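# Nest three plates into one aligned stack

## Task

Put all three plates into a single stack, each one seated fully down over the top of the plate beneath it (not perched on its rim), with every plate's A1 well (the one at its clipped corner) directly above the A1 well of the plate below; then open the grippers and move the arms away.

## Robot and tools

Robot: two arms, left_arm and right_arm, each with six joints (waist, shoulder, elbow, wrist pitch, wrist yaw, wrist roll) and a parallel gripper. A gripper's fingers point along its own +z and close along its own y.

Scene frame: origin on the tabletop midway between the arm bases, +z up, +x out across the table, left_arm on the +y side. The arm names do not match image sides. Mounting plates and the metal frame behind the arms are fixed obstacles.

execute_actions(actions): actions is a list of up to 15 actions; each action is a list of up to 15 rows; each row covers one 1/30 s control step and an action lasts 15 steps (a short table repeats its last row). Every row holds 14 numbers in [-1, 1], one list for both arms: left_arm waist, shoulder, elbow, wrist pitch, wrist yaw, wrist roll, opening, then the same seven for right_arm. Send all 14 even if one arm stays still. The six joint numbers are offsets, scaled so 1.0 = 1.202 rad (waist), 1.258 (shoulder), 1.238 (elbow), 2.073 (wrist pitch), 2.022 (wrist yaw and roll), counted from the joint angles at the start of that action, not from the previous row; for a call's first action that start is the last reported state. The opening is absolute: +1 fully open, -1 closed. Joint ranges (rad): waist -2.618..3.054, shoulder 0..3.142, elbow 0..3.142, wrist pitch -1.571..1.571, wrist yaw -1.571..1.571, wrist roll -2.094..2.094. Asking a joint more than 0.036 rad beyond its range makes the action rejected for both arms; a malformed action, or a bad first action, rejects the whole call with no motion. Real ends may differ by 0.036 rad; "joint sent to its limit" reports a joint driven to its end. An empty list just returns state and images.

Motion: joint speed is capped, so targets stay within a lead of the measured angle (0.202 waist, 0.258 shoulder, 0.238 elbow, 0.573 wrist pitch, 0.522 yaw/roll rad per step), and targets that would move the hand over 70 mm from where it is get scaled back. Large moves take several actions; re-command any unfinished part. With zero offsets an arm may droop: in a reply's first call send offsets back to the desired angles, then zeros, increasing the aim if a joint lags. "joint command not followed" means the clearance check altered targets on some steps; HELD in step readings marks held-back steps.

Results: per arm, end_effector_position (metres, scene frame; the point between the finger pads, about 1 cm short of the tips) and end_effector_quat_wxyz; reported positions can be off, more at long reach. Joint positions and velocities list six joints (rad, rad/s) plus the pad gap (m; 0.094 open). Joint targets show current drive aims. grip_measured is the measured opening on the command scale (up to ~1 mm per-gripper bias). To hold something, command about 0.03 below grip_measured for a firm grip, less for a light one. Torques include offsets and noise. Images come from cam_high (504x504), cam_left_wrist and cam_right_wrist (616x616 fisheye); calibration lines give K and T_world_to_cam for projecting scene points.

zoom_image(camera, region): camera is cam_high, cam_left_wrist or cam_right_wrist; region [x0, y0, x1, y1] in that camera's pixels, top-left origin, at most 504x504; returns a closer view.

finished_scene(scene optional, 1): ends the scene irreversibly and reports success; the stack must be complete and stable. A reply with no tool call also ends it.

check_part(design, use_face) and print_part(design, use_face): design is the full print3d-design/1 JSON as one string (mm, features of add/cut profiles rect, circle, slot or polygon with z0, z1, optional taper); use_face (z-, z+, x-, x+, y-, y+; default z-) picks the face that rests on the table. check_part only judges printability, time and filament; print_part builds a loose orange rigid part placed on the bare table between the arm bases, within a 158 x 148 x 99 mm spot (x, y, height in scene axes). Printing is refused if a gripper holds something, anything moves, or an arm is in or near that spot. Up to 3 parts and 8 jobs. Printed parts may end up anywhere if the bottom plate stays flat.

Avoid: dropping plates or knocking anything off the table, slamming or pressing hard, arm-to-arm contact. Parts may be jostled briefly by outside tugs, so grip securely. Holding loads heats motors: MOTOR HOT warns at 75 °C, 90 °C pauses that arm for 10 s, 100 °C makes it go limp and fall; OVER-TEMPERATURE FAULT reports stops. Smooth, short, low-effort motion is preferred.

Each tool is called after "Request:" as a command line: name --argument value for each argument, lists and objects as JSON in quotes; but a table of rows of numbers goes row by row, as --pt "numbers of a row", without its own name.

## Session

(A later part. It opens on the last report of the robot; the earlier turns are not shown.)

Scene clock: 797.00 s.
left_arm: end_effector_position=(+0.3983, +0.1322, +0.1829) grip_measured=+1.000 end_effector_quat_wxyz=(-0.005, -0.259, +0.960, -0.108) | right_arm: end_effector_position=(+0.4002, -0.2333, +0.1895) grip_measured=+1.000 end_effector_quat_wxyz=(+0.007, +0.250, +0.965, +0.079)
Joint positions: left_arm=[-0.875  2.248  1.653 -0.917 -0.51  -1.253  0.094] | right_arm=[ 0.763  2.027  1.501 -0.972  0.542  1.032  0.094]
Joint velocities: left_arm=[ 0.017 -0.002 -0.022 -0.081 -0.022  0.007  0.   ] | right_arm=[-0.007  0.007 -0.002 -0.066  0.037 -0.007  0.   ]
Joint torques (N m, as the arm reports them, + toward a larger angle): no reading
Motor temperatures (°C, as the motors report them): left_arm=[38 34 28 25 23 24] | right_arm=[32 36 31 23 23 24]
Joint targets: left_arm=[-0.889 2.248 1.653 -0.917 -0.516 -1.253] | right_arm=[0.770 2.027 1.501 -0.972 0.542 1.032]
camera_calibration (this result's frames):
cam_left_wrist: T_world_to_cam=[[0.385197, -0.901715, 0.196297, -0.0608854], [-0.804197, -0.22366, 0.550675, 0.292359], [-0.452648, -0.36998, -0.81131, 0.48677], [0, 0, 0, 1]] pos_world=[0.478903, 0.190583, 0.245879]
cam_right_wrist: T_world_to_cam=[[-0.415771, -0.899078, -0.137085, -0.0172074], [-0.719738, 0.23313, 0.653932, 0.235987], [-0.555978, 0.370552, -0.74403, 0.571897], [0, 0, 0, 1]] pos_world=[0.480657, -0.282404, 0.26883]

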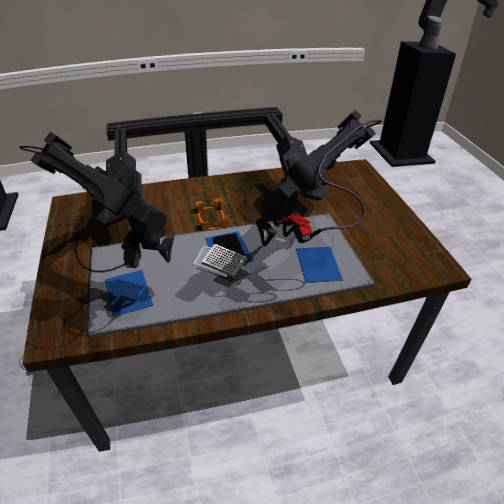

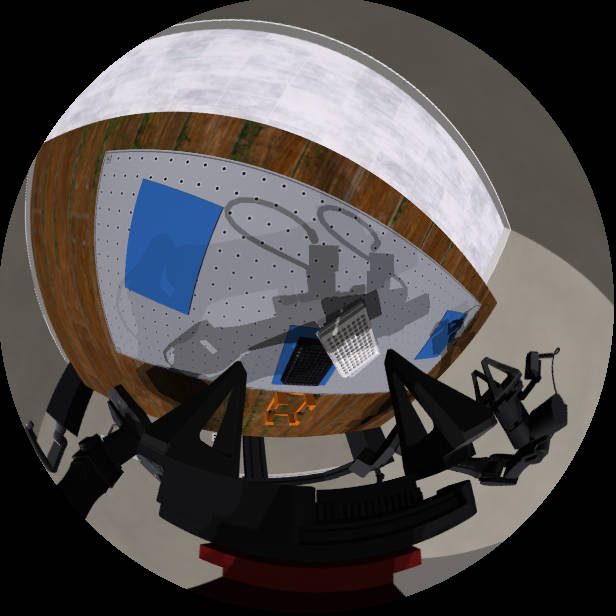

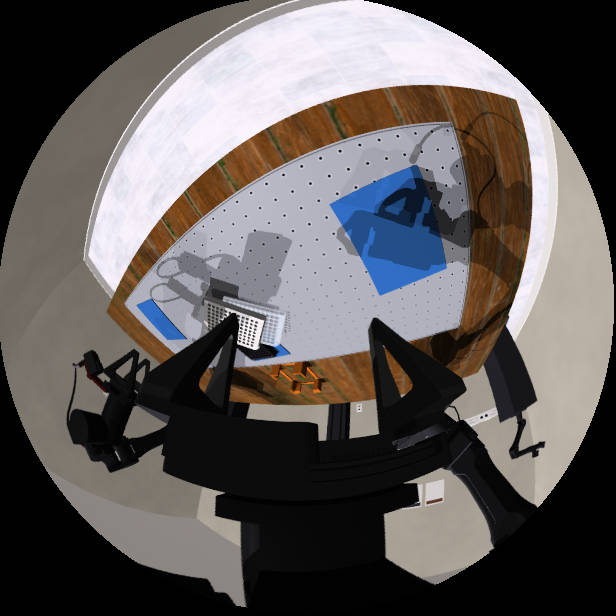

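Request:
execute_actions --actions '[[[0.12,-0.1,-0.1,0,0,0,1,0.075,0.16,0.17,-0.03,0.005,-0.12,1]],[[0.12,-0.1,-0.1,0,0,0,1,0.075,0.16,0.17,-0.03,0.005,-0.12,1]],[[-0.012,0,0,0,0,0,1,0.075,0.16,0.17,-0.03,0.005,-0.12,1]],[[-0.012,0,0,0,0,0,1,0.075,0.16,0.17,-0.03,0.005,-0.12,1]],[[-0.012,0,0,0,0,0,1,0.01,0,0,0,0,0,1]]]'

Scene clock: 852.83 s.
left_arm: end_effector_position=(+0.4047, +0.2758, +0.1219) grip_measured=+1.000 end_effector_quat_wxyz=(-0.063, -0.385, +0.920, -0.034) | right_arm: end_effector_position=(+0.3366, +0.0127, +0.1434) grip_measured=+1.000 end_effector_quat_wxyz=(+0.041, -0.408, +0.911, +0.032)
Joint positions: left_arm=[-0.547  2.033  1.421 -0.913 -0.499 -1.25   0.094] | right_arm=[ 1.115  2.874  2.248 -1.141  0.561  0.122  0.094]
Joint velocities: left_arm=[-0.012 -0.012 -0.002  0.066  0.007  0.007  0.   ] | right_arm=[ 0.002 -0.002 -0.012  0.037 -0.051 -0.007  0.   ]
Joint torques (N m, as the arm reports them, + toward a larger angle): left_arm=[-8.25 -8.45  3.29  0.44  0.08 -0.03] | right_arm=[  9.9  -14.06   5.68   0.26   0.02  -0.01]
Motor temperatures (°C, as the motors report them): left_arm=[37 34 28 25 23 24] | right_arm=[32 36 31 23 23 24]
Joint targets: left_arm=[-0.562 2.033 1.421 -0.913 -0.500 -1.250] | right_arm=[1.128 2.874 2.248 -1.141 0.561 0.122]
Step readings (joint positions; steps 1 to 15: 1st action; 16 to 30: 2nd action; 31 to 45: 3rd action; 46 to 60: 4th action; 61 to 75: 5th action):
0: left_arm=[-0.875 2.248 1.653 -0.917 -0.510 -1.253] | right_arm=[0.763 2.027 1.501 -0.972 0.542 1.032]
1: left_arm=[-0.863 2.234 1.632 -0.899 -0.504 -1.252] | right_arm=[0.767 2.052 1.533 -1.004 0.544 1.000]
2: left_arm=[-0.844 2.209 1.593 -0.889 -0.493 -1.252] | right_arm=[0.776 2.098 1.598 -1.028 0.549 0.959]
4: left_arm=[-0.776 2.166 1.545 -0.908 -0.491 -1.252] | right_arm=[0.805 2.180 1.678 -1.004 0.551 0.900]
8: left_arm=[-0.681 2.141 1.537 -0.915 -0.507 -1.252] | right_arm=[0.849 2.237 1.688 -1.006 0.546 0.837]
15: left_arm=[-0.710 2.141 1.537 -0.915 -0.506 -1.252] | right_arm=[0.850 2.237 1.688 -1.011 0.545 0.805]
16: left_arm=[-0.700 2.127 1.516 -0.897 -0.500 -1.250] | right_arm=[0.855 2.262 1.723 -1.043 0.548 0.772]
17: left_arm=[-0.680 2.101 1.478 -0.886 -0.489 -1.250] | right_arm=[0.862 2.308 1.790 -1.065 0.553 0.732]
19: left_arm=[-0.607 2.057 1.430 -0.904 -0.488 -1.250] | right_arm=[0.888 2.386 1.868 -1.041 0.555 0.673]
23: left_arm=[-0.520 2.034 1.421 -0.913 -0.505 -1.250] | right_arm=[0.935 2.447 1.876 -1.046 0.551 0.610]
30: left_arm=[-0.547 2.033 1.421 -0.913 -0.503 -1.250] | right_arm=[0.938 2.449 1.876 -1.052 0.550 0.577]
31: left_arm=[-0.547 2.033 1.421 -0.913 -0.502 -1.250] | right_arm=[0.943 2.475 1.912 -1.084 0.552 0.545]
32: left_arm=[-0.547 2.033 1.421 -0.913 -0.502 -1.250] | right_arm=[0.949 2.520 1.981 -1.102 0.558 0.504]
34: left_arm=[-0.547 2.033 1.421 -0.913 -0.502 -1.250] | right_arm=[0.973 2.594 2.056 -1.080 0.560 0.446]
38: left_arm=[-0.547 2.033 1.421 -0.913 -0.501 -1.250] | right_arm=[1.022 2.658 2.063 -1.088 0.557 0.383]
45: left_arm=[-0.547 2.033 1.421 -0.913 -0.501 -1.250] | right_arm=[1.027 2.661 2.063 -1.096 0.555 0.350]
46: left_arm=[-0.547 2.033 1.421 -0.913 -0.501 -1.250] | right_arm=[1.030 2.688 2.102 -1.126 0.557 0.316]
47: left_arm=[-0.547 2.033 1.421 -0.913 -0.501 -1.250] | right_arm=[1.036 2.732 2.173 -1.141 0.563 0.276]
49: left_arm=[-0.547 2.033 1.421 -0.913 -0.500 -1.250] | right_arm=[1.059 2.803 2.243 -1.121 0.566 0.218]
53: left_arm=[-0.547 2.033 1.421 -0.913 -0.500 -1.250] | right_arm=[1.109 2.869 2.248 -1.131 0.563 0.155]
60: left_arm=[-0.547 2.033 1.421 -0.913 -0.500 -1.250] | right_arm=[1.115 2.874 2.248 -1.141 0.561 0.122]
61: left_arm=[-0.547 2.033 1.421 -0.913 -0.500 -1.250] | right_arm=[1.115 2.874 2.248 -1.141 0.561 0.122]
62: left_arm=[-0.547 2.033 1.421 -0.913 -0.500 -1.250] | right_arm=[1.115 2.874 2.248 -1.141 0.561 0.122]
64: left_arm=[-0.547 2.033 1.421 -0.913 -0.499 -1.250] | right_arm=[1.115 2.874 2.248 -1.141 0.561 0.122]
68: left_arm=[-0.547 2.033 1.421 -0.913 -0.499 -1.250] | right_arm=[1.115 2.874 2.248 -1.141 0.561 0.122]
75: Joint positions above
camera_calibration (this result's frames):
cam_left_wrist: T_world_to_cam=[[0.617729, -0.78621, 0.0169055, -0.0260315], [-0.609724, -0.465265, 0.641689, 0.34005], [-0.496636, -0.406697, -0.766779, 0.515742], [0, 0, 0, 1]] pos_world=[0.479553, 0.347498, 0.177694]
cam_right_wrist: T_world_to_cam=[[0.792669, -0.609646, 0.00282879, -0.259238], [-0.503476, -0.651995, 0.566934, 0.11392], [-0.343785, -0.450815, -0.823758, 0.361618], [0, 0, 0, 1]] pos_world=[0.387165, 0.079255, 0.234034]

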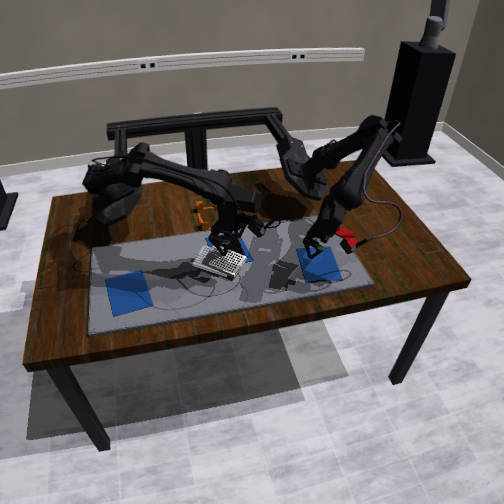

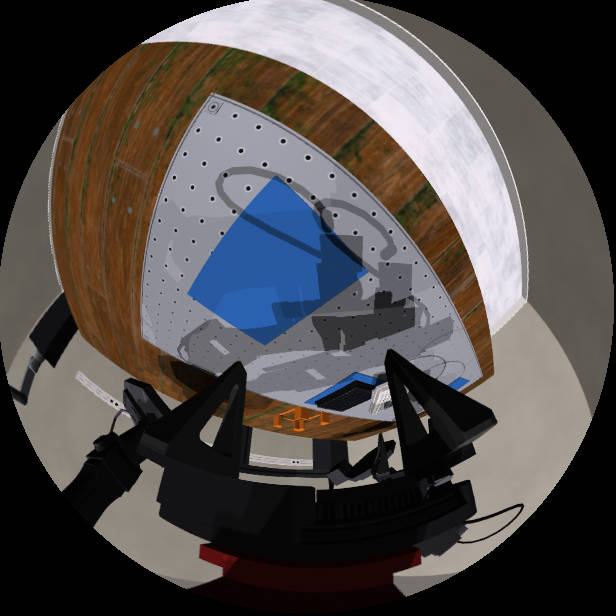

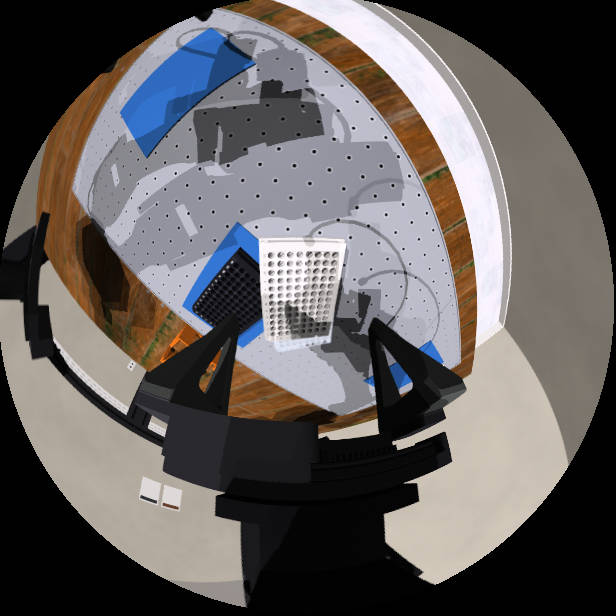

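Request:
execute_actions --actions '[[[-0.012,0,0,0,0,0,1,-0.024,0.04,-0.04,0.033,0.012,-0.065,1]],[[-0.012,0,0,0,0,0,1,0.01,0,0,0,0,0,1]]]'

Scene clock: 877.13 s.
left_arm: end_effector_position=(+0.4046, +0.2754, +0.1219) grip_measured=+1.000 end_effector_quat_wxyz=(-0.064, -0.385, +0.920, -0.035) | right_arm: end_effector_position=(+0.3323, +0.0071, +0.1055) grip_measured=+1.000 end_effector_quat_wxyz=(+0.022, -0.457, +0.889, +0.015)
Joint positions: left_arm=[-0.547  2.033  1.421 -0.913 -0.497 -1.25   0.094] | right_arm=[ 1.076  2.924  2.216 -1.094  0.576  0.001  0.094]
Joint velocities: left_arm=[-0.007  0.002 -0.007 -0.051 -0.007 -0.095  0.   ] | right_arm=[-0.017 -0.002 -0.007  0.022  0.037 -0.066  0.   ]
Joint torques (N m, as the arm reports them, + toward a larger angle): left_arm=[-8.25 -8.46  3.27  0.44  0.09 -0.03] | right_arm=[  9.84 -14.07   5.64   0.19  -0.02   0.01]
Motor temperatures (°C, as the motors report them): left_arm=[37 33 28 25 23 24] | right_arm=[33 40 31 23 23 24]
Joint targets: left_arm=[-0.562 2.033 1.421 -0.913 -0.498 -1.250] | right_arm=[1.089 2.924 2.216 -1.094 0.576 0.001]
Step readings (joint positions; steps 1 to 15: 1st action; 16 to 30: 2nd action):
0: left_arm=[-0.547 2.033 1.421 -0.913 -0.499 -1.250] | right_arm=[1.115 2.874 2.248 -1.141 0.561 0.122]
1: left_arm=[-0.547 2.033 1.421 -0.913 -0.498 -1.250] | right_arm=[1.113 2.876 2.246 -1.135 0.563 0.104]
2: left_arm=[-0.547 2.033 1.421 -0.913 -0.498 -1.250] | right_arm=[1.111 2.879 2.243 -1.124 0.566 0.082]
4: left_arm=[-0.547 2.033 1.421 -0.913 -0.498 -1.250] | right_arm=[1.101 2.892 2.236 -1.107 0.569 0.051]
8: left_arm=[-0.547 2.033 1.421 -0.913 -0.498 -1.250] | right_arm=[1.081 2.918 2.221 -1.099 0.574 0.019]
15: left_arm=[-0.547 2.033 1.421 -0.913 -0.498 -1.250] | right_arm=[1.076 2.924 2.216 -1.094 0.576 0.001]
16: left_arm=[-0.547 2.033 1.421 -0.913 -0.497 -1.250] | right_arm=[1.076 2.924 2.216 -1.094 0.576 0.001]
17: left_arm=[-0.547 2.033 1.421 -0.913 -0.497 -1.250] | right_arm=[1.076 2.924 2.216 -1.094 0.576 0.001]
19: left_arm=[-0.547 2.033 1.421 -0.913 -0.497 -1.250] | right_arm=[1.076 2.924 2.216 -1.094 0.576 0.001]
23: left_arm=[-0.547 2.033 1.421 -0.913 -0.497 -1.250] | right_arm=[1.076 2.924 2.216 -1.094 0.576 0.001]
30: Joint positions above
camera_calibration (this result's frames):
cam_left_wrist: T_world_to_cam=[[0.617803, -0.78613, 0.0178904, -0.0263799], [-0.609039, -0.463992, 0.64326, 0.338916], [-0.497385, -0.408304, -0.765439, 0.516132], [0, 0, 0, 1]] pos_world=[0.479427, 0.347255, 0.177528]
cam_right_wrist: T_world_to_cam=[[0.853673, -0.520508, 0.0177344, -0.281671], [-0.422905, -0.672918, 0.606905, 0.0987778], [-0.303965, -0.525598, -0.794577, 0.310576], [0, 0, 0, 1]] pos_world=[0.376633, 0.0830955, 0.191823]

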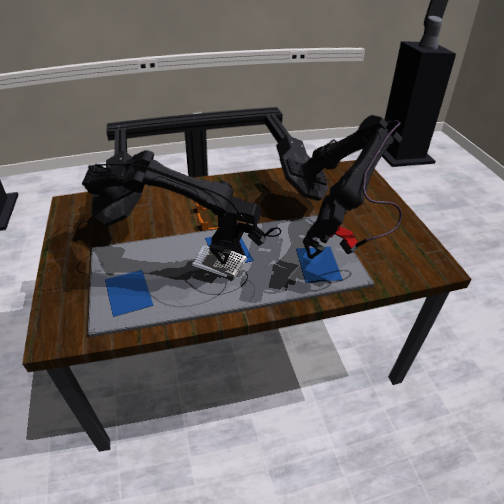

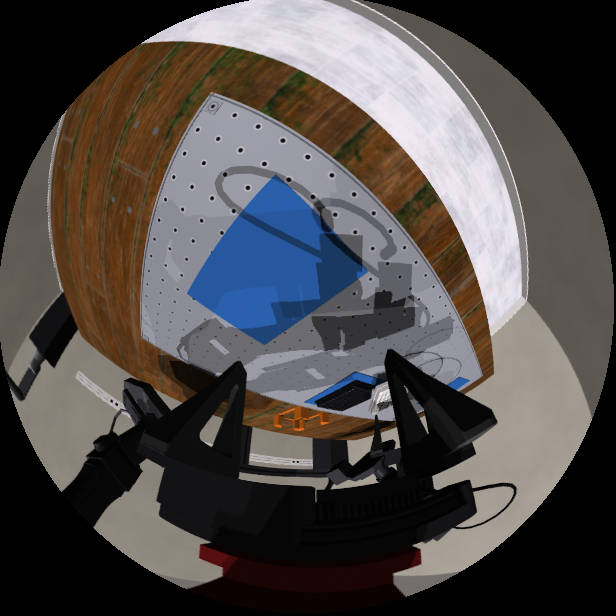

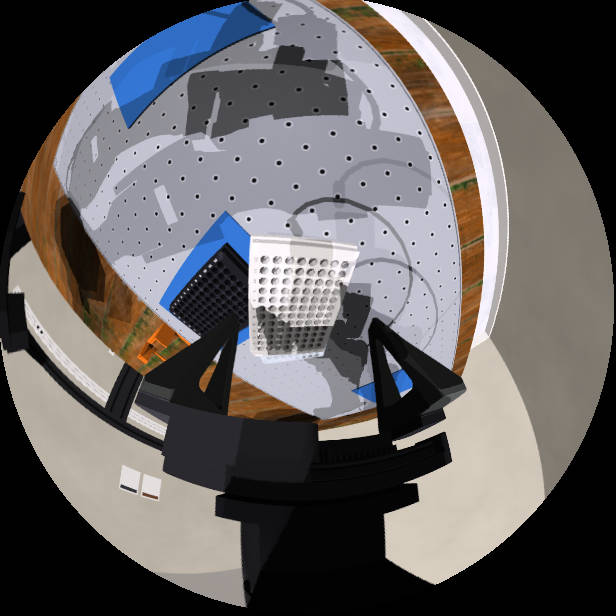

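Request:
execute_actions --actions '[[[-0.012,0,0,0,0,0,1,-0.013,-0.068,-0.198,0.073,0.008,0.02,1]],[[-0.012,0,0,0,0,0,1,0.01,0,0,0,0,0,1]]]'

Scene clock: 901.23 s.
left_arm: end_effector_position=(+0.4044, +0.2750, +0.1220) grip_measured=+1.000 end_effector_quat_wxyz=(-0.065, -0.385, +0.920, -0.036) | right_arm: end_effector_position=(+0.3149, -0.0148, +0.0838) grip_measured=+1.000 end_effector_quat_wxyz=(+0.008, -0.442, +0.897, +0.006)
Joint positions: left_arm=[-0.547  2.033  1.421 -0.913 -0.494 -1.25   0.094] | right_arm=[ 1.056  2.846  1.988 -0.969  0.584  0.034  0.094]
Joint velocities: left_arm=[-0.002 -0.002  0.002 -0.037 -0.007 -0.037  0.   ] | right_arm=[-0.002  0.012 -0.017  0.051  0.007  0.022  0.   ]
Joint torques (N m, as the arm reports them, + toward a larger angle): left_arm=[-8.25 -8.45  3.29  0.44  0.09 -0.03] | right_arm=[  9.45 -13.19   5.22   0.12  -0.01  -0.01]
Motor temperatures (°C, as the motors report them): left_arm=[37 33 28 24 23 24] | right_arm=[34 42 31 23 23 24]
Joint targets: left_arm=[-0.562 2.033 1.421 -0.913 -0.495 -1.250] | right_arm=[1.068 2.846 1.988 -0.970 0.584 0.034]
Step readings (joint positions; steps 1 to 15: 1st action; 16 to 30: 2nd action):
0: left_arm=[-0.547 2.033 1.421 -0.913 -0.497 -1.250] | right_arm=[1.076 2.924 2.216 -1.094 0.576 0.001]
1: left_arm=[-0.547 2.033 1.421 -0.913 -0.496 -1.250] | right_arm=[1.075 2.907 2.175 -1.058 0.578 0.006]
2: left_arm=[-0.547 2.033 1.421 -0.913 -0.496 -1.250] | right_arm=[1.075 2.877 2.107 -1.022 0.579 0.012]
4: left_arm=[-0.547 2.033 1.421 -0.913 -0.496 -1.250] | right_arm=[1.069 2.847 2.026 -1.014 0.581 0.020]
8: left_arm=[-0.547 2.033 1.421 -0.913 -0.495 -1.250] | right_arm=[1.058 2.846 1.988 -0.998 0.582 0.029]
15: left_arm=[-0.547 2.033 1.421 -0.913 -0.495 -1.250] | right_arm=[1.056 2.846 1.988 -0.970 0.584 0.034]
16: left_arm=[-0.547 2.033 1.421 -0.913 -0.495 -1.250] | right_arm=[1.056 2.846 1.988 -0.969 0.584 0.034]
17: left_arm=[-0.547 2.033 1.421 -0.913 -0.495 -1.250] | right_arm=[1.056 2.846 1.988 -0.969 0.584 0.034]
19: left_arm=[-0.547 2.033 1.421 -0.913 -0.495 -1.250] | right_arm=[1.056 2.846 1.988 -0.969 0.584 0.034]
23: left_arm=[-0.547 2.033 1.421 -0.913 -0.495 -1.250] | right_arm=[1.056 2.846 1.988 -0.969 0.584 0.034]
30: Joint positions above
camera_calibration (this result's frames):
cam_left_wrist: T_world_to_cam=[[0.617877, -0.786048, 0.018875, -0.0267294], [-0.608352, -0.462715, 0.644828, 0.337782], [-0.498132, -0.409907, -0.764095, 0.51652], [0, 0, 0, 1]] pos_world=[0.479301, 0.347011, 0.177363]
cam_right_wrist: T_world_to_cam=[[0.835022, -0.549934, 0.0176137, -0.272343], [-0.4351, -0.640385, 0.632926, 0.0919654], [-0.336788, -0.536171, -0.774012, 0.284933], [0, 0, 0, 1]] pos_world=[0.363389, 0.0618948, 0.167131]

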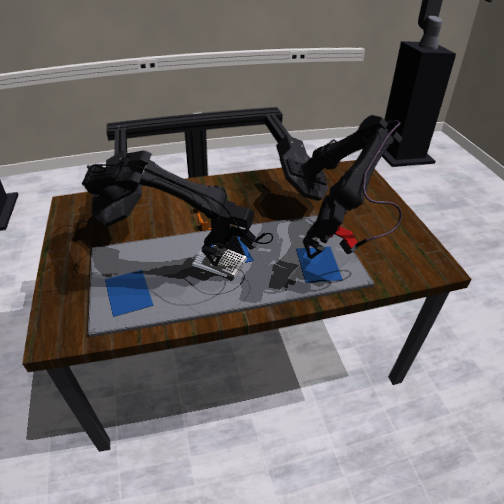

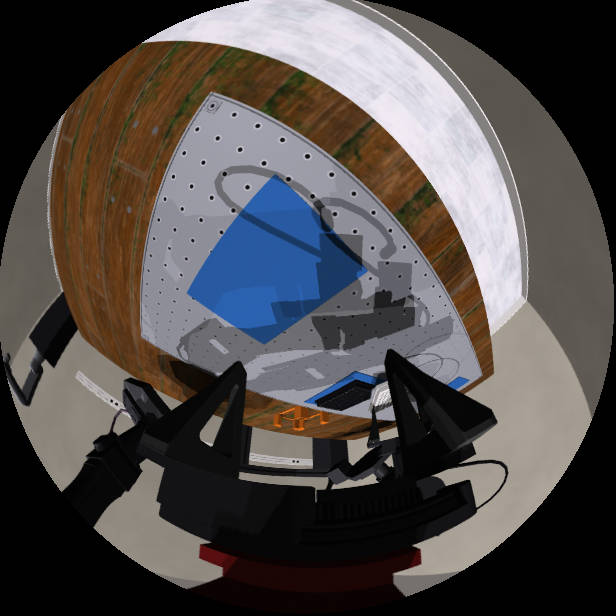

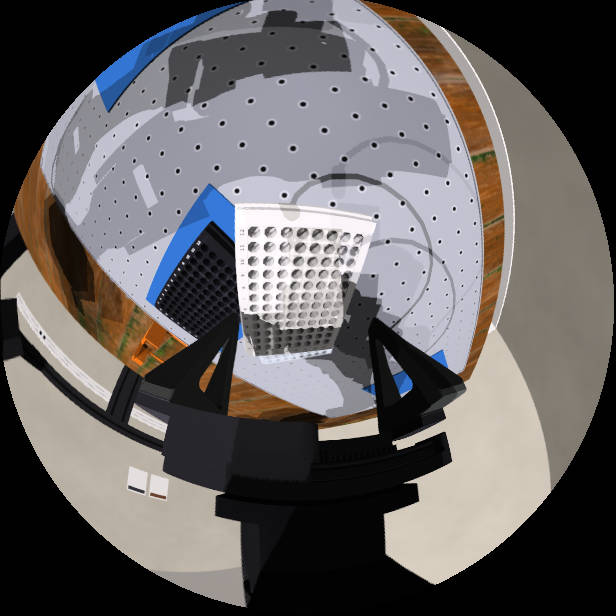

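Request:
execute_actions --actions '[[[-0.012,0,0,0,0,0,1,-0.033,0,0,0,-0.08,0,1]],[[-0.012,0,0,0,0,0,1,0.01,0,0,0,0,0,1]]]'

Scene clock: 915.70 s.
left_arm: end_effector_position=(+0.4042, +0.2747, +0.1220) grip_measured=+1.000 end_effector_quat_wxyz=(-0.066, -0.385, +0.920, -0.036) | right_arm: end_effector_position=(+0.3056, -0.0131, +0.0729) grip_measured=+1.000 end_effector_quat_wxyz=(-0.040, -0.421, +0.903, +0.070)
Joint positions: left_arm=[-0.547  2.033  1.421 -0.913 -0.492 -1.25   0.094] | right_arm=[ 1.005  2.846  1.988 -0.969  0.439  0.034  0.094]
Joint velocities: left_arm=[-0.002 -0.012 -0.012 -0.007 -0.037 -0.007  0.   ] | right_arm=[-0.002 -0.002 -0.017  0.125  0.022 -0.051  0.   ]
Joint torques (N m, as the arm reports them, + toward a larger angle): left_arm=[-8.27 -8.44  3.29  0.43  0.09 -0.03] | right_arm=[  9.78 -13.35   5.17   0.08  -0.12   0.01]
Motor temperatures (°C, as the motors report them): left_arm=[37 33 28 24 23 24] | right_arm=[34 42 31 23 23 24]
Joint targets: left_arm=[-0.562 2.033 1.421 -0.913 -0.493 -1.250] | right_arm=[1.017 2.846 1.988 -0.969 0.440 0.034]
Step readings (joint positions; steps 1 to 15: 1st action; 16 to 30: 2nd action):
0: left_arm=[-0.547 2.033 1.421 -0.913 -0.494 -1.250] | right_arm=[1.056 2.846 1.988 -0.969 0.584 0.034]
1: left_arm=[-0.547 2.033 1.421 -0.913 -0.494 -1.250] | right_arm=[1.052 2.846 1.988 -0.969 0.563 0.034]
2: left_arm=[-0.547 2.033 1.421 -0.913 -0.494 -1.250] | right_arm=[1.048 2.846 1.988 -0.969 0.536 0.034]
4: left_arm=[-0.547 2.033 1.421 -0.913 -0.494 -1.250] | right_arm=[1.033 2.846 1.988 -0.969 0.496 0.034]
8: left_arm=[-0.547 2.033 1.421 -0.913 -0.493 -1.250] | right_arm=[1.008 2.846 1.988 -0.969 0.460 0.034]
15: left_arm=[-0.547 2.033 1.421 -0.913 -0.493 -1.250] | right_arm=[1.005 2.846 1.988 -0.969 0.440 0.034]
16: left_arm=[-0.547 2.033 1.421 -0.913 -0.493 -1.250] | right_arm=[1.005 2.846 1.988 -0.969 0.439 0.034]
17: left_arm=[-0.547 2.033 1.421 -0.913 -0.493 -1.250] | right_arm=[1.005 2.846 1.988 -0.969 0.439 0.034]
19: left_arm=[-0.547 2.033 1.421 -0.913 -0.493 -1.250] | right_arm=[1.005 2.846 1.988 -0.969 0.439 0.034]
23: left_arm=[-0.547 2.033 1.421 -0.913 -0.492 -1.250] | right_arm=[1.005 2.846 1.988 -0.969 0.439 0.034]
30: Joint positions above
camera_calibration (this result's frames):
cam_left_wrist: T_world_to_cam=[[0.617941, -0.785978, 0.0196953, -0.0270213], [-0.607779, -0.461648, 0.646132, 0.336837], [-0.498753, -0.411241, -0.762972, 0.516841], [0, 0, 0, 1]] pos_world=[0.479195, 0.346808, 0.177226]
cam_right_wrist: T_world_to_cam=[[0.80366, -0.578208, -0.140733, -0.242701], [-0.369918, -0.670647, 0.642957, 0.0748682], [-0.466145, -0.464659, -0.752861, 0.313237], [0, 0, 0, 1]] pos_world=[0.368758, 0.0554269, 0.153531]

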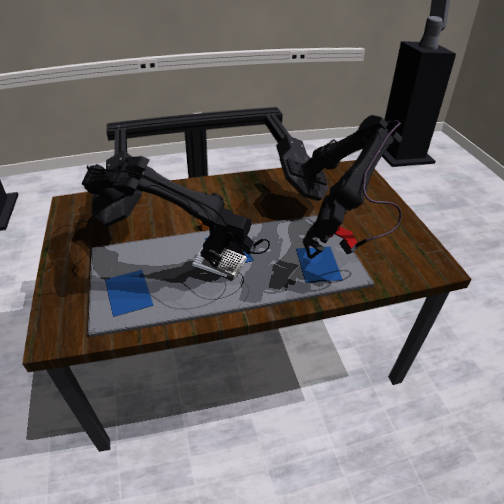

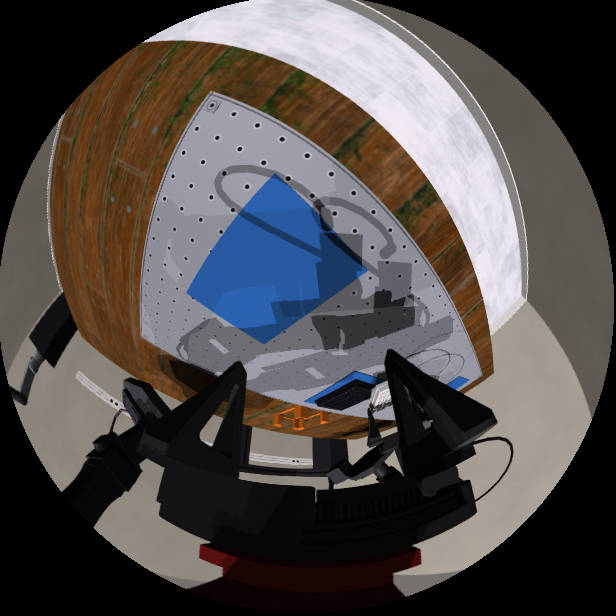

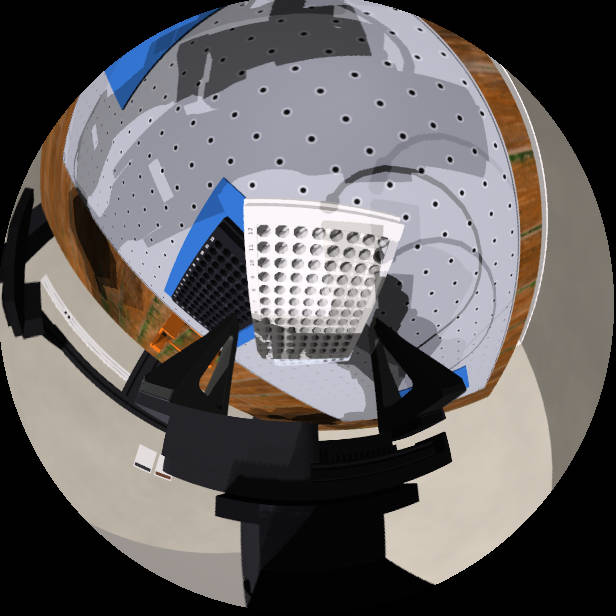

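Request:
execute_actions --actions '[[[-0.012,0,0,0,0,0,1,-0.016,0.033,0.044,0.014,0,0.02,1]],[[-0.012,0,0,0,0,0,1,0.01,0,0,0,0,0,1]]]'

Scene clock: 926.20 s.
left_arm: end_effector_position=(+0.4041, +0.2744, +0.1221) grip_measured=+1.000 end_effector_quat_wxyz=(-0.066, -0.385, +0.920, -0.037) | right_arm: end_effector_position=(+0.3095, -0.0130, +0.0591) grip_measured=+1.000 end_effector_quat_wxyz=(-0.046, -0.395, +0.915, +0.070)
Joint positions: left_arm=[-0.547  2.033  1.421 -0.913 -0.49  -1.25   0.094] | right_arm=[ 0.98   2.878  2.012 -0.957  0.439  0.068  0.094]
Joint velocities: left_arm=[ 0.017  0.002 -0.002 -0.007 -0.007 -0.022  0.   ] | right_arm=[ 0.007  0.002 -0.002  0.007 -0.022 -0.037  0.   ]
Joint torques (N m, as the arm reports them, + toward a larger angle): left_arm=[-8.25 -8.46  3.31  0.43  0.1  -0.03] | right_arm=[  9.78 -13.56   5.09   0.05  -0.12   0.  ]
Motor temperatures (°C, as the motors report them): left_arm=[37 33 28 24 23 24] | right_arm=[34 42 31 23 23 24]
Joint targets: left_arm=[-0.562 2.033 1.421 -0.913 -0.491 -1.250] | right_arm=[0.992 2.878 2.012 -0.957 0.439 0.068]
Step readings (joint positions; steps 1 to 15: 1st action; 16 to 30: 2nd action):
0: left_arm=[-0.547 2.033 1.421 -0.913 -0.492 -1.250] | right_arm=[1.005 2.846 1.988 -0.969 0.439 0.034]
1: left_arm=[-0.547 2.033 1.421 -0.913 -0.492 -1.250] | right_arm=[1.004 2.850 1.992 -0.970 0.439 0.039]
2: left_arm=[-0.547 2.033 1.421 -0.913 -0.492 -1.250] | right_arm=[1.002 2.856 2.001 -0.967 0.439 0.045]
4: left_arm=[-0.547 2.033 1.421 -0.913 -0.492 -1.250] | right_arm=[0.995 2.867 2.011 -0.959 0.439 0.054]
8: left_arm=[-0.547 2.033 1.421 -0.913 -0.492 -1.250] | right_arm=[0.982 2.877 2.012 -0.957 0.439 0.063]
15: left_arm=[-0.547 2.033 1.421 -0.913 -0.491 -1.250] | right_arm=[0.980 2.878 2.012 -0.957 0.439 0.068]
16: left_arm=[-0.547 2.033 1.421 -0.913 -0.491 -1.250] | right_arm=[0.980 2.878 2.012 -0.957 0.439 0.068]
17: left_arm=[-0.547 2.033 1.421 -0.913 -0.491 -1.250] | right_arm=[0.980 2.878 2.012 -0.957 0.439 0.068]
19: left_arm=[-0.547 2.033 1.421 -0.913 -0.491 -1.250] | right_arm=[0.980 2.878 2.012 -0.957 0.439 0.068]
23: left_arm=[-0.547 2.033 1.421 -0.913 -0.490 -1.250] | right_arm=[0.980 2.878 2.012 -0.957 0.439 0.068]
30: Joint positions above
camera_calibration (this result's frames):
cam_left_wrist: T_world_to_cam=[[0.618005, -0.785907, 0.0205154, -0.0273138], [-0.607204, -0.460579, 0.647433, 0.335891], [-0.499373, -0.412574, -0.761846, 0.51716], [0, 0, 0, 1]] pos_world=[0.47909, 0.346605, 0.17709]
cam_right_wrist: T_world_to_cam=[[0.768238, -0.623182, -0.146475, -0.236997], [-0.397248, -0.643502, 0.654293, 0.0933901], [-0.502001, -0.444465, -0.74192, 0.315453], [0, 0, 0, 1]] pos_world=[0.377527, 0.0526124, 0.138222]

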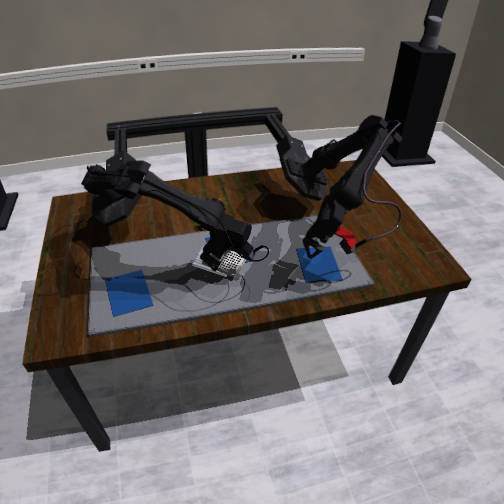

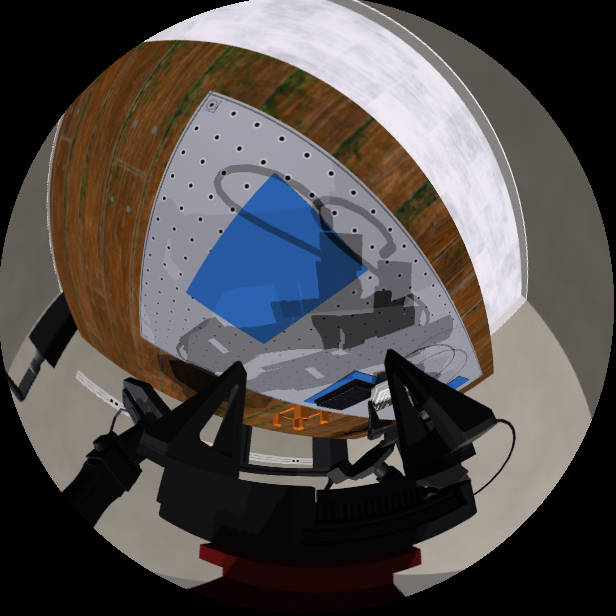

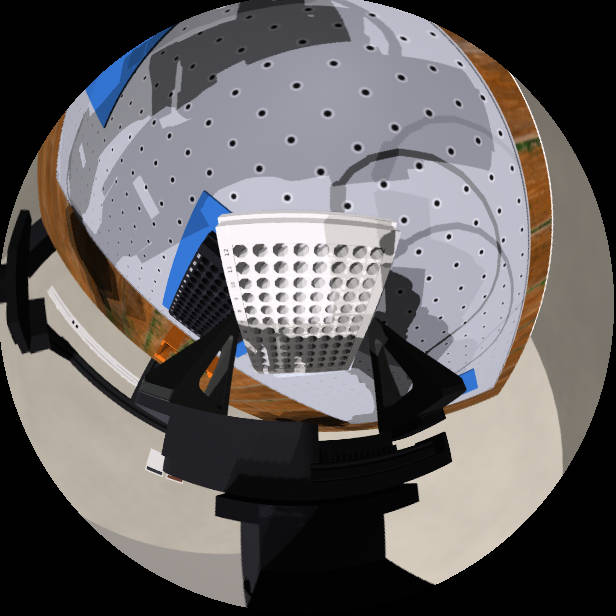

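Request:
execute_actions --actions '[[[-0.012,0,0,0,0,0,1,-0.002,0.014,0,0.012,0,0,1]],[[-0.012,0,0,0,0,0,1,0.01,0,0,0,0,0,0.8]],[[-0.012,0,0,0,0,0,1,0.01,0,0,0,0,0,0.66]],[[-0.012,0,0,0,0,0,1,0.01,0,0,0,0,0,0.66]]]'

Scene clock: 936.97 s.
left_arm: end_effector_position=(+0.4038, +0.2738, +0.1222) grip_measured=+1.000 end_effector_quat_wxyz=(-0.068, -0.385, +0.920, -0.038) | right_arm: end_effector_position=(+0.3101, -0.0123, +0.0591) grip_measured=+0.754 end_effector_quat_wxyz=(-0.045, -0.395, +0.915, +0.071)
Joint positions: left_arm=[-0.547  2.033  1.421 -0.913 -0.487 -1.25   0.094] | right_arm=[ 0.98   2.878  2.012 -0.954  0.439  0.068  0.082]
Joint velocities: left_arm=[-0.002 -0.017 -0.002 -0.022 -0.066 -0.022  0.   ] | right_arm=[-0.017 -0.012 -0.002 -0.022 -0.022  0.007 -0.001]
Joint torques (N m, as the arm reports them, + toward a larger angle): left_arm=[-8.26 -8.45  3.29  0.45  0.1  -0.03] | right_arm=[  9.8  -13.46   5.02   0.07  -0.11   0.  ]
Motor temperatures (°C, as the motors report them): left_arm=[37 33 28 24 23 24] | right_arm=[34 42 31 23 23 24]
Joint targets: left_arm=[-0.562 2.033 1.421 -0.913 -0.487 -1.250] | right_arm=[0.992 2.878 2.012 -0.954 0.439 0.068]
Step readings (joint positions; steps 1 to 15: 1st action; 16 to 30: 2nd action; 31 to 45: 3rd action; 46 to 60: 4th action):
0: left_arm=[-0.547 2.033 1.421 -0.913 -0.490 -1.250] | right_arm=[0.980 2.878 2.012 -0.957 0.439 0.068]
1: left_arm=[-0.547 2.033 1.421 -0.913 -0.490 -1.250] | right_arm=[0.980 2.878 2.012 -0.957 0.439 0.068]
2: left_arm=[-0.547 2.033 1.421 -0.913 -0.490 -1.250] | right_arm=[0.980 2.878 2.012 -0.957 0.439 0.068]
4: left_arm=[-0.547 2.033 1.421 -0.913 -0.490 -1.250] | right_arm=[0.980 2.878 2.012 -0.955 0.439 0.068]
8: left_arm=[-0.547 2.033 1.421 -0.913 -0.490 -1.250] | right_arm=[0.980 2.878 2.012 -0.954 0.439 0.068]
15: left_arm=[-0.547 2.033 1.421 -0.913 -0.489 -1.250] | right_arm=[0.980 2.878 2.012 -0.954 0.439 0.068]
16: left_arm=[-0.547 2.033 1.421 -0.913 -0.489 -1.250] | right_arm=[0.980 2.878 2.012 -0.954 0.439 0.068]
17: left_arm=[-0.547 2.033 1.421 -0.913 -0.489 -1.250] | right_arm=[0.980 2.878 2.012 -0.954 0.439 0.068]
19: left_arm=[-0.547 2.033 1.421 -0.913 -0.489 -1.250] | right_arm=[0.980 2.878 2.012 -0.954 0.439 0.068]
23: left_arm=[-0.547 2.033 1.421 -0.913 -0.489 -1.250] | right_arm=[0.980 2.878 2.012 -0.954 0.439 0.068]
30: left_arm=[-0.547 2.033 1.421 -0.913 -0.489 -1.250] | right_arm=[0.980 2.878 2.012 -0.954 0.439 0.068]
31: left_arm=[-0.547 2.033 1.421 -0.913 -0.489 -1.250] | right_arm=[0.980 2.878 2.012 -0.954 0.439 0.068]
32: left_arm=[-0.547 2.033 1.421 -0.913 -0.488 -1.250] | right_arm=[0.980 2.878 2.012 -0.954 0.439 0.068]
34: left_arm=[-0.547 2.033 1.421 -0.913 -0.488 -1.250] | right_arm=[0.980 2.878 2.012 -0.954 0.439 0.068]
38: left_arm=[-0.547 2.033 1.421 -0.913 -0.488 -1.250] | right_arm=[0.980 2.878 2.012 -0.954 0.439 0.068]
45: left_arm=[-0.547 2.033 1.421 -0.913 -0.488 -1.250] | right_arm=[0.980 2.878 2.012 -0.954 0.439 0.068]
46: left_arm=[-0.547 2.033 1.421 -0.913 -0.487 -1.250] | right_arm=[0.980 2.878 2.012 -0.954 0.439 0.068]
47: left_arm=[-0.547 2.033 1.421 -0.913 -0.487 -1.250] | right_arm=[0.980 2.878 2.012 -0.954 0.439 0.068]
49: left_arm=[-0.547 2.033 1.421 -0.913 -0.487 -1.250] | right_arm=[0.980 2.878 2.012 -0.954 0.439 0.068]
53: left_arm=[-0.547 2.033 1.421 -0.913 -0.487 -1.250] | right_arm=[0.980 2.878 2.012 -0.954 0.439 0.068]
60: Joint positions above
camera_calibration (this result's frames):
cam_left_wrist: T_world_to_cam=[[0.618134, -0.78576, 0.0221552, -0.0279009], [-0.606052, -0.458435, 0.65003, 0.333997], [-0.500611, -0.415233, -0.759586, 0.517792], [0, 0, 0, 1]] pos_world=[0.478879, 0.346197, 0.176818]
cam_right_wrist: T_world_to_cam=[[0.767177, -0.624498, -0.14643, -0.236692], [-0.399962, -0.644206, 0.651942, 0.0950337], [-0.501468, -0.441589, -0.743995, 0.31602], [0, 0, 0, 1]] pos_world=[0.378069, 0.0529583, 0.138502]

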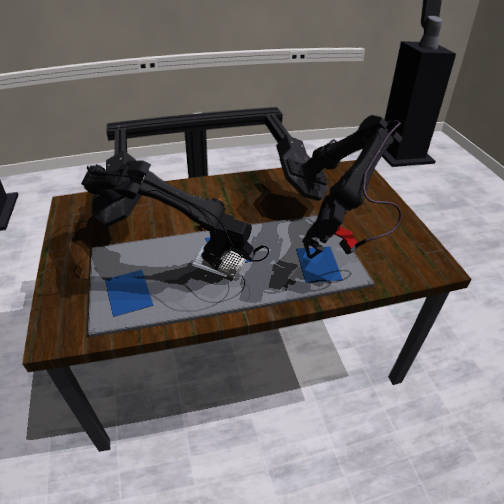

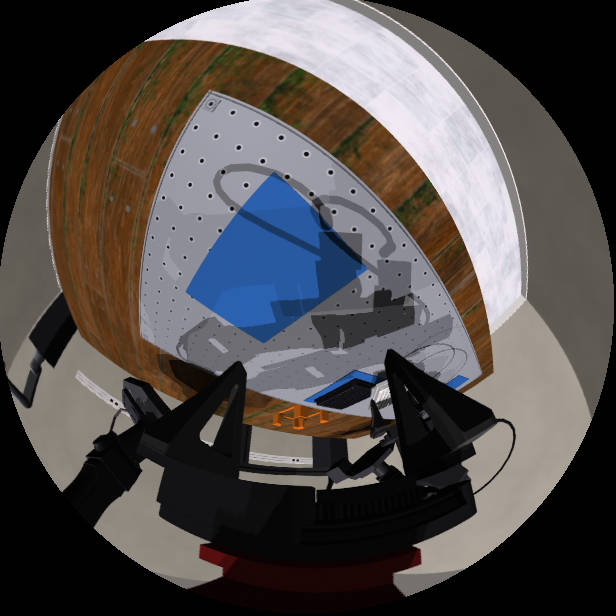

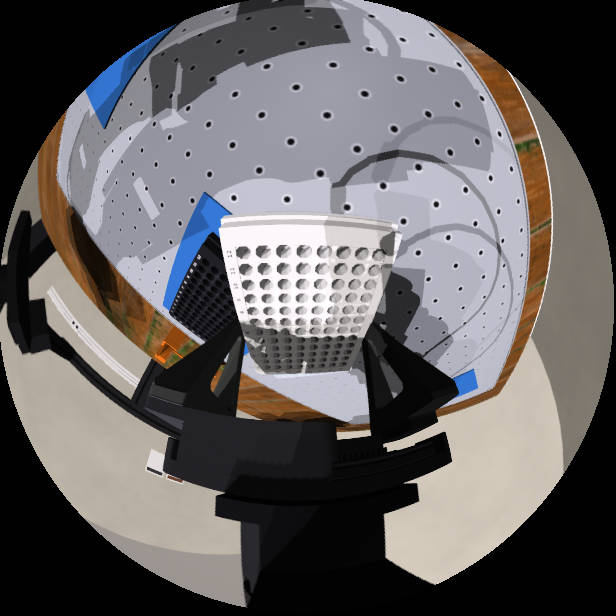

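Request:
execute_actions --actions '[[[-0.012,0,0,0,0,0,1,0.03,-0.06,0,-0.03,0,0,0.72]],[[-0.012,0,0,0,0,0,1,0.03,-0.08,0,-0.05,0.09,0,0.72]],[[-0.012,0,0,0,0,0,1,0.01,0,0,0,0,0,0.72]]]'

Request:
zoom_image --camera "cam_high" --region '[160,190,300,300]'

Scene clock: 945.83 s.
left_arm: end_effector_position=(+0.4036, +0.2735, +0.1223) grip_measured=+1.000 end_effector_quat_wxyz=(-0.069, -0.385, +0.920, -0.039) | right_arm: end_effector_position=(+0.3638, -0.0522, +0.1362) grip_measured=+0.754 end_effector_quat_wxyz=(+0.027, -0.392, +0.920, +0.009)
Joint positions: left_arm=[-0.547  2.033  1.421 -0.913 -0.484 -1.25   0.094] | right_arm=[ 1.014  2.692  2.012 -1.076  0.607  0.068  0.082]
Joint velocities: left_arm=[ 0.002  0.002 -0.017 -0.022  0.007  0.022  0.   ] | right_arm=[-0.012 -0.002  0.002  0.007  0.022  0.007 -0.001]
Joint torques (N m, as the arm reports them, + toward a larger angle): left_arm=[-8.24 -8.44  3.28  0.44  0.1  -0.04] | right_arm=[  9.74 -12.87   5.4    0.18  -0.01   0.  ]
Motor temperatures (°C, as the motors report them): left_arm=[36 33 28 24 23 24] | right_arm=[34 42 31 23 23 24]
Joint targets: left_arm=[-0.562 2.033 1.421 -0.913 -0.485 -1.250] | right_arm=[1.026 2.692 2.012 -1.075 0.607 0.068]
Step readings (joint positions; steps 1 to 15: 1st action; 16 to 30: 2nd action; 31 to 45: 3rd action):
0: left_arm=[-0.547 2.033 1.421 -0.913 -0.487 -1.250] | right_arm=[0.980 2.878 2.012 -0.954 0.439 0.068]
1: left_arm=[-0.547 2.033 1.421 -0.913 -0.487 -1.250] | right_arm=[0.981 2.873 2.012 -0.957 0.439 0.068]
2: left_arm=[-0.547 2.033 1.421 -0.913 -0.487 -1.250] | right_arm=[0.983 2.866 2.012 -0.969 0.439 0.068]
4: left_arm=[-0.547 2.033 1.421 -0.913 -0.486 -1.250] | right_arm=[0.987 2.843 2.012 -0.984 0.439 0.068]
8: left_arm=[-0.547 2.033 1.421 -0.913 -0.486 -1.250] | right_arm=[0.996 2.804 2.012 -0.988 0.439 0.068]
15: left_arm=[-0.547 2.033 1.421 -0.913 -0.486 -1.250] | right_arm=[0.998 2.800 2.012 -0.994 0.439 0.068]
16: left_arm=[-0.547 2.033 1.421 -0.913 -0.486 -1.250] | right_arm=[0.999 2.793 2.012 -1.001 0.460 0.068]
17: left_arm=[-0.547 2.033 1.421 -0.913 -0.486 -1.250] | right_arm=[1.001 2.785 2.012 -1.022 0.490 0.068]
19: left_arm=[-0.547 2.033 1.421 -0.913 -0.485 -1.250] | right_arm=[1.006 2.752 2.012 -1.050 0.534 0.068]
23: left_arm=[-0.547 2.033 1.421 -0.913 -0.485 -1.250] | right_arm=[1.013 2.695 2.012 -1.063 0.585 0.068]
30: left_arm=[-0.547 2.033 1.421 -0.913 -0.485 -1.250] | right_arm=[1.014 2.692 2.012 -1.075 0.607 0.068]
31: left_arm=[-0.547 2.033 1.421 -0.913 -0.485 -1.250] | right_arm=[1.014 2.692 2.012 -1.076 0.607 0.068]
32: left_arm=[-0.547 2.033 1.421 -0.913 -0.485 -1.250] | right_arm=[1.014 2.692 2.012 -1.076 0.607 0.068]
34: left_arm=[-0.547 2.033 1.421 -0.913 -0.485 -1.250] | right_arm=[1.014 2.692 2.012 -1.076 0.607 0.068]
38: left_arm=[-0.547 2.033 1.421 -0.913 -0.484 -1.250] | right_arm=[1.014 2.692 2.012 -1.076 0.607 0.068]
45: Joint positions above
camera_calibration (this result's frames):
cam_left_wrist: T_world_to_cam=[[0.618214, -0.785669, 0.0231387, -0.0282544], [-0.605358, -0.457144, 0.651583, 0.332861], [-0.501351, -0.416825, -0.758224, 0.518168], [0, 0, 0, 1]] pos_world=[0.478752, 0.345952, 0.176655]
cam_right_wrist: T_world_to_cam=[[0.769443, -0.638093, 0.0281839, -0.316881], [-0.521605, -0.602285, 0.604302, 0.09347], [-0.368626, -0.479677, -0.796257, 0.339482], [0, 0, 0, 1]] pos_world=[0.417718, 0.0169376, 0.222761]

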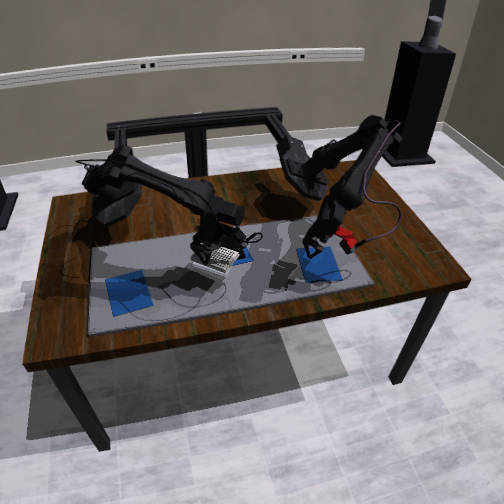

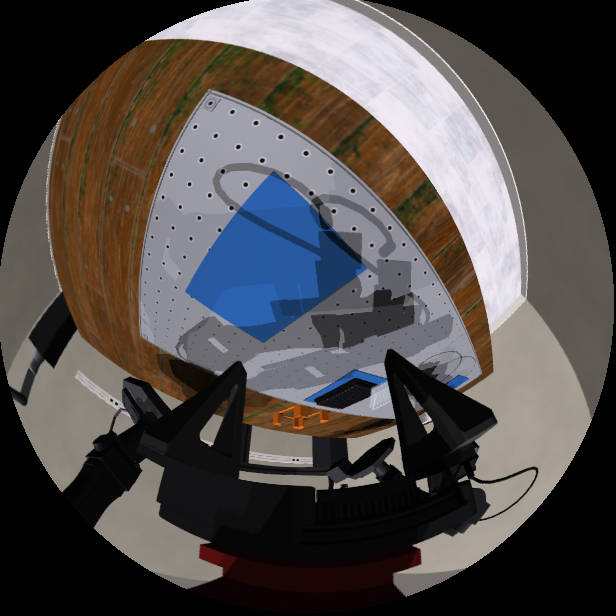

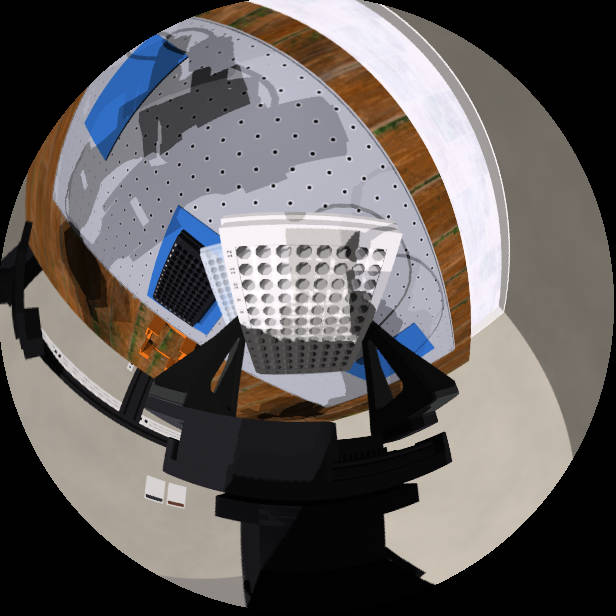

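Region (160, 190, 300, 300) of cam_high's 504x504 image, scaled by 3.600, with more detail than that image has; it fills the top 396 rows of this view, and the rest is white.

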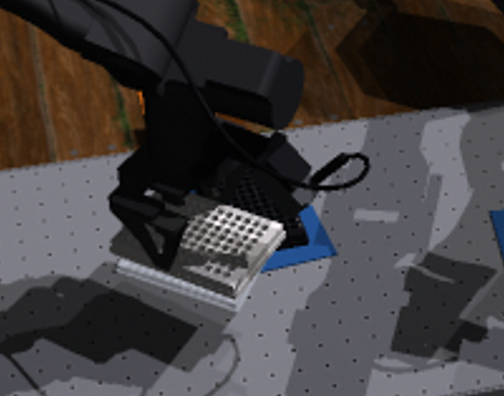

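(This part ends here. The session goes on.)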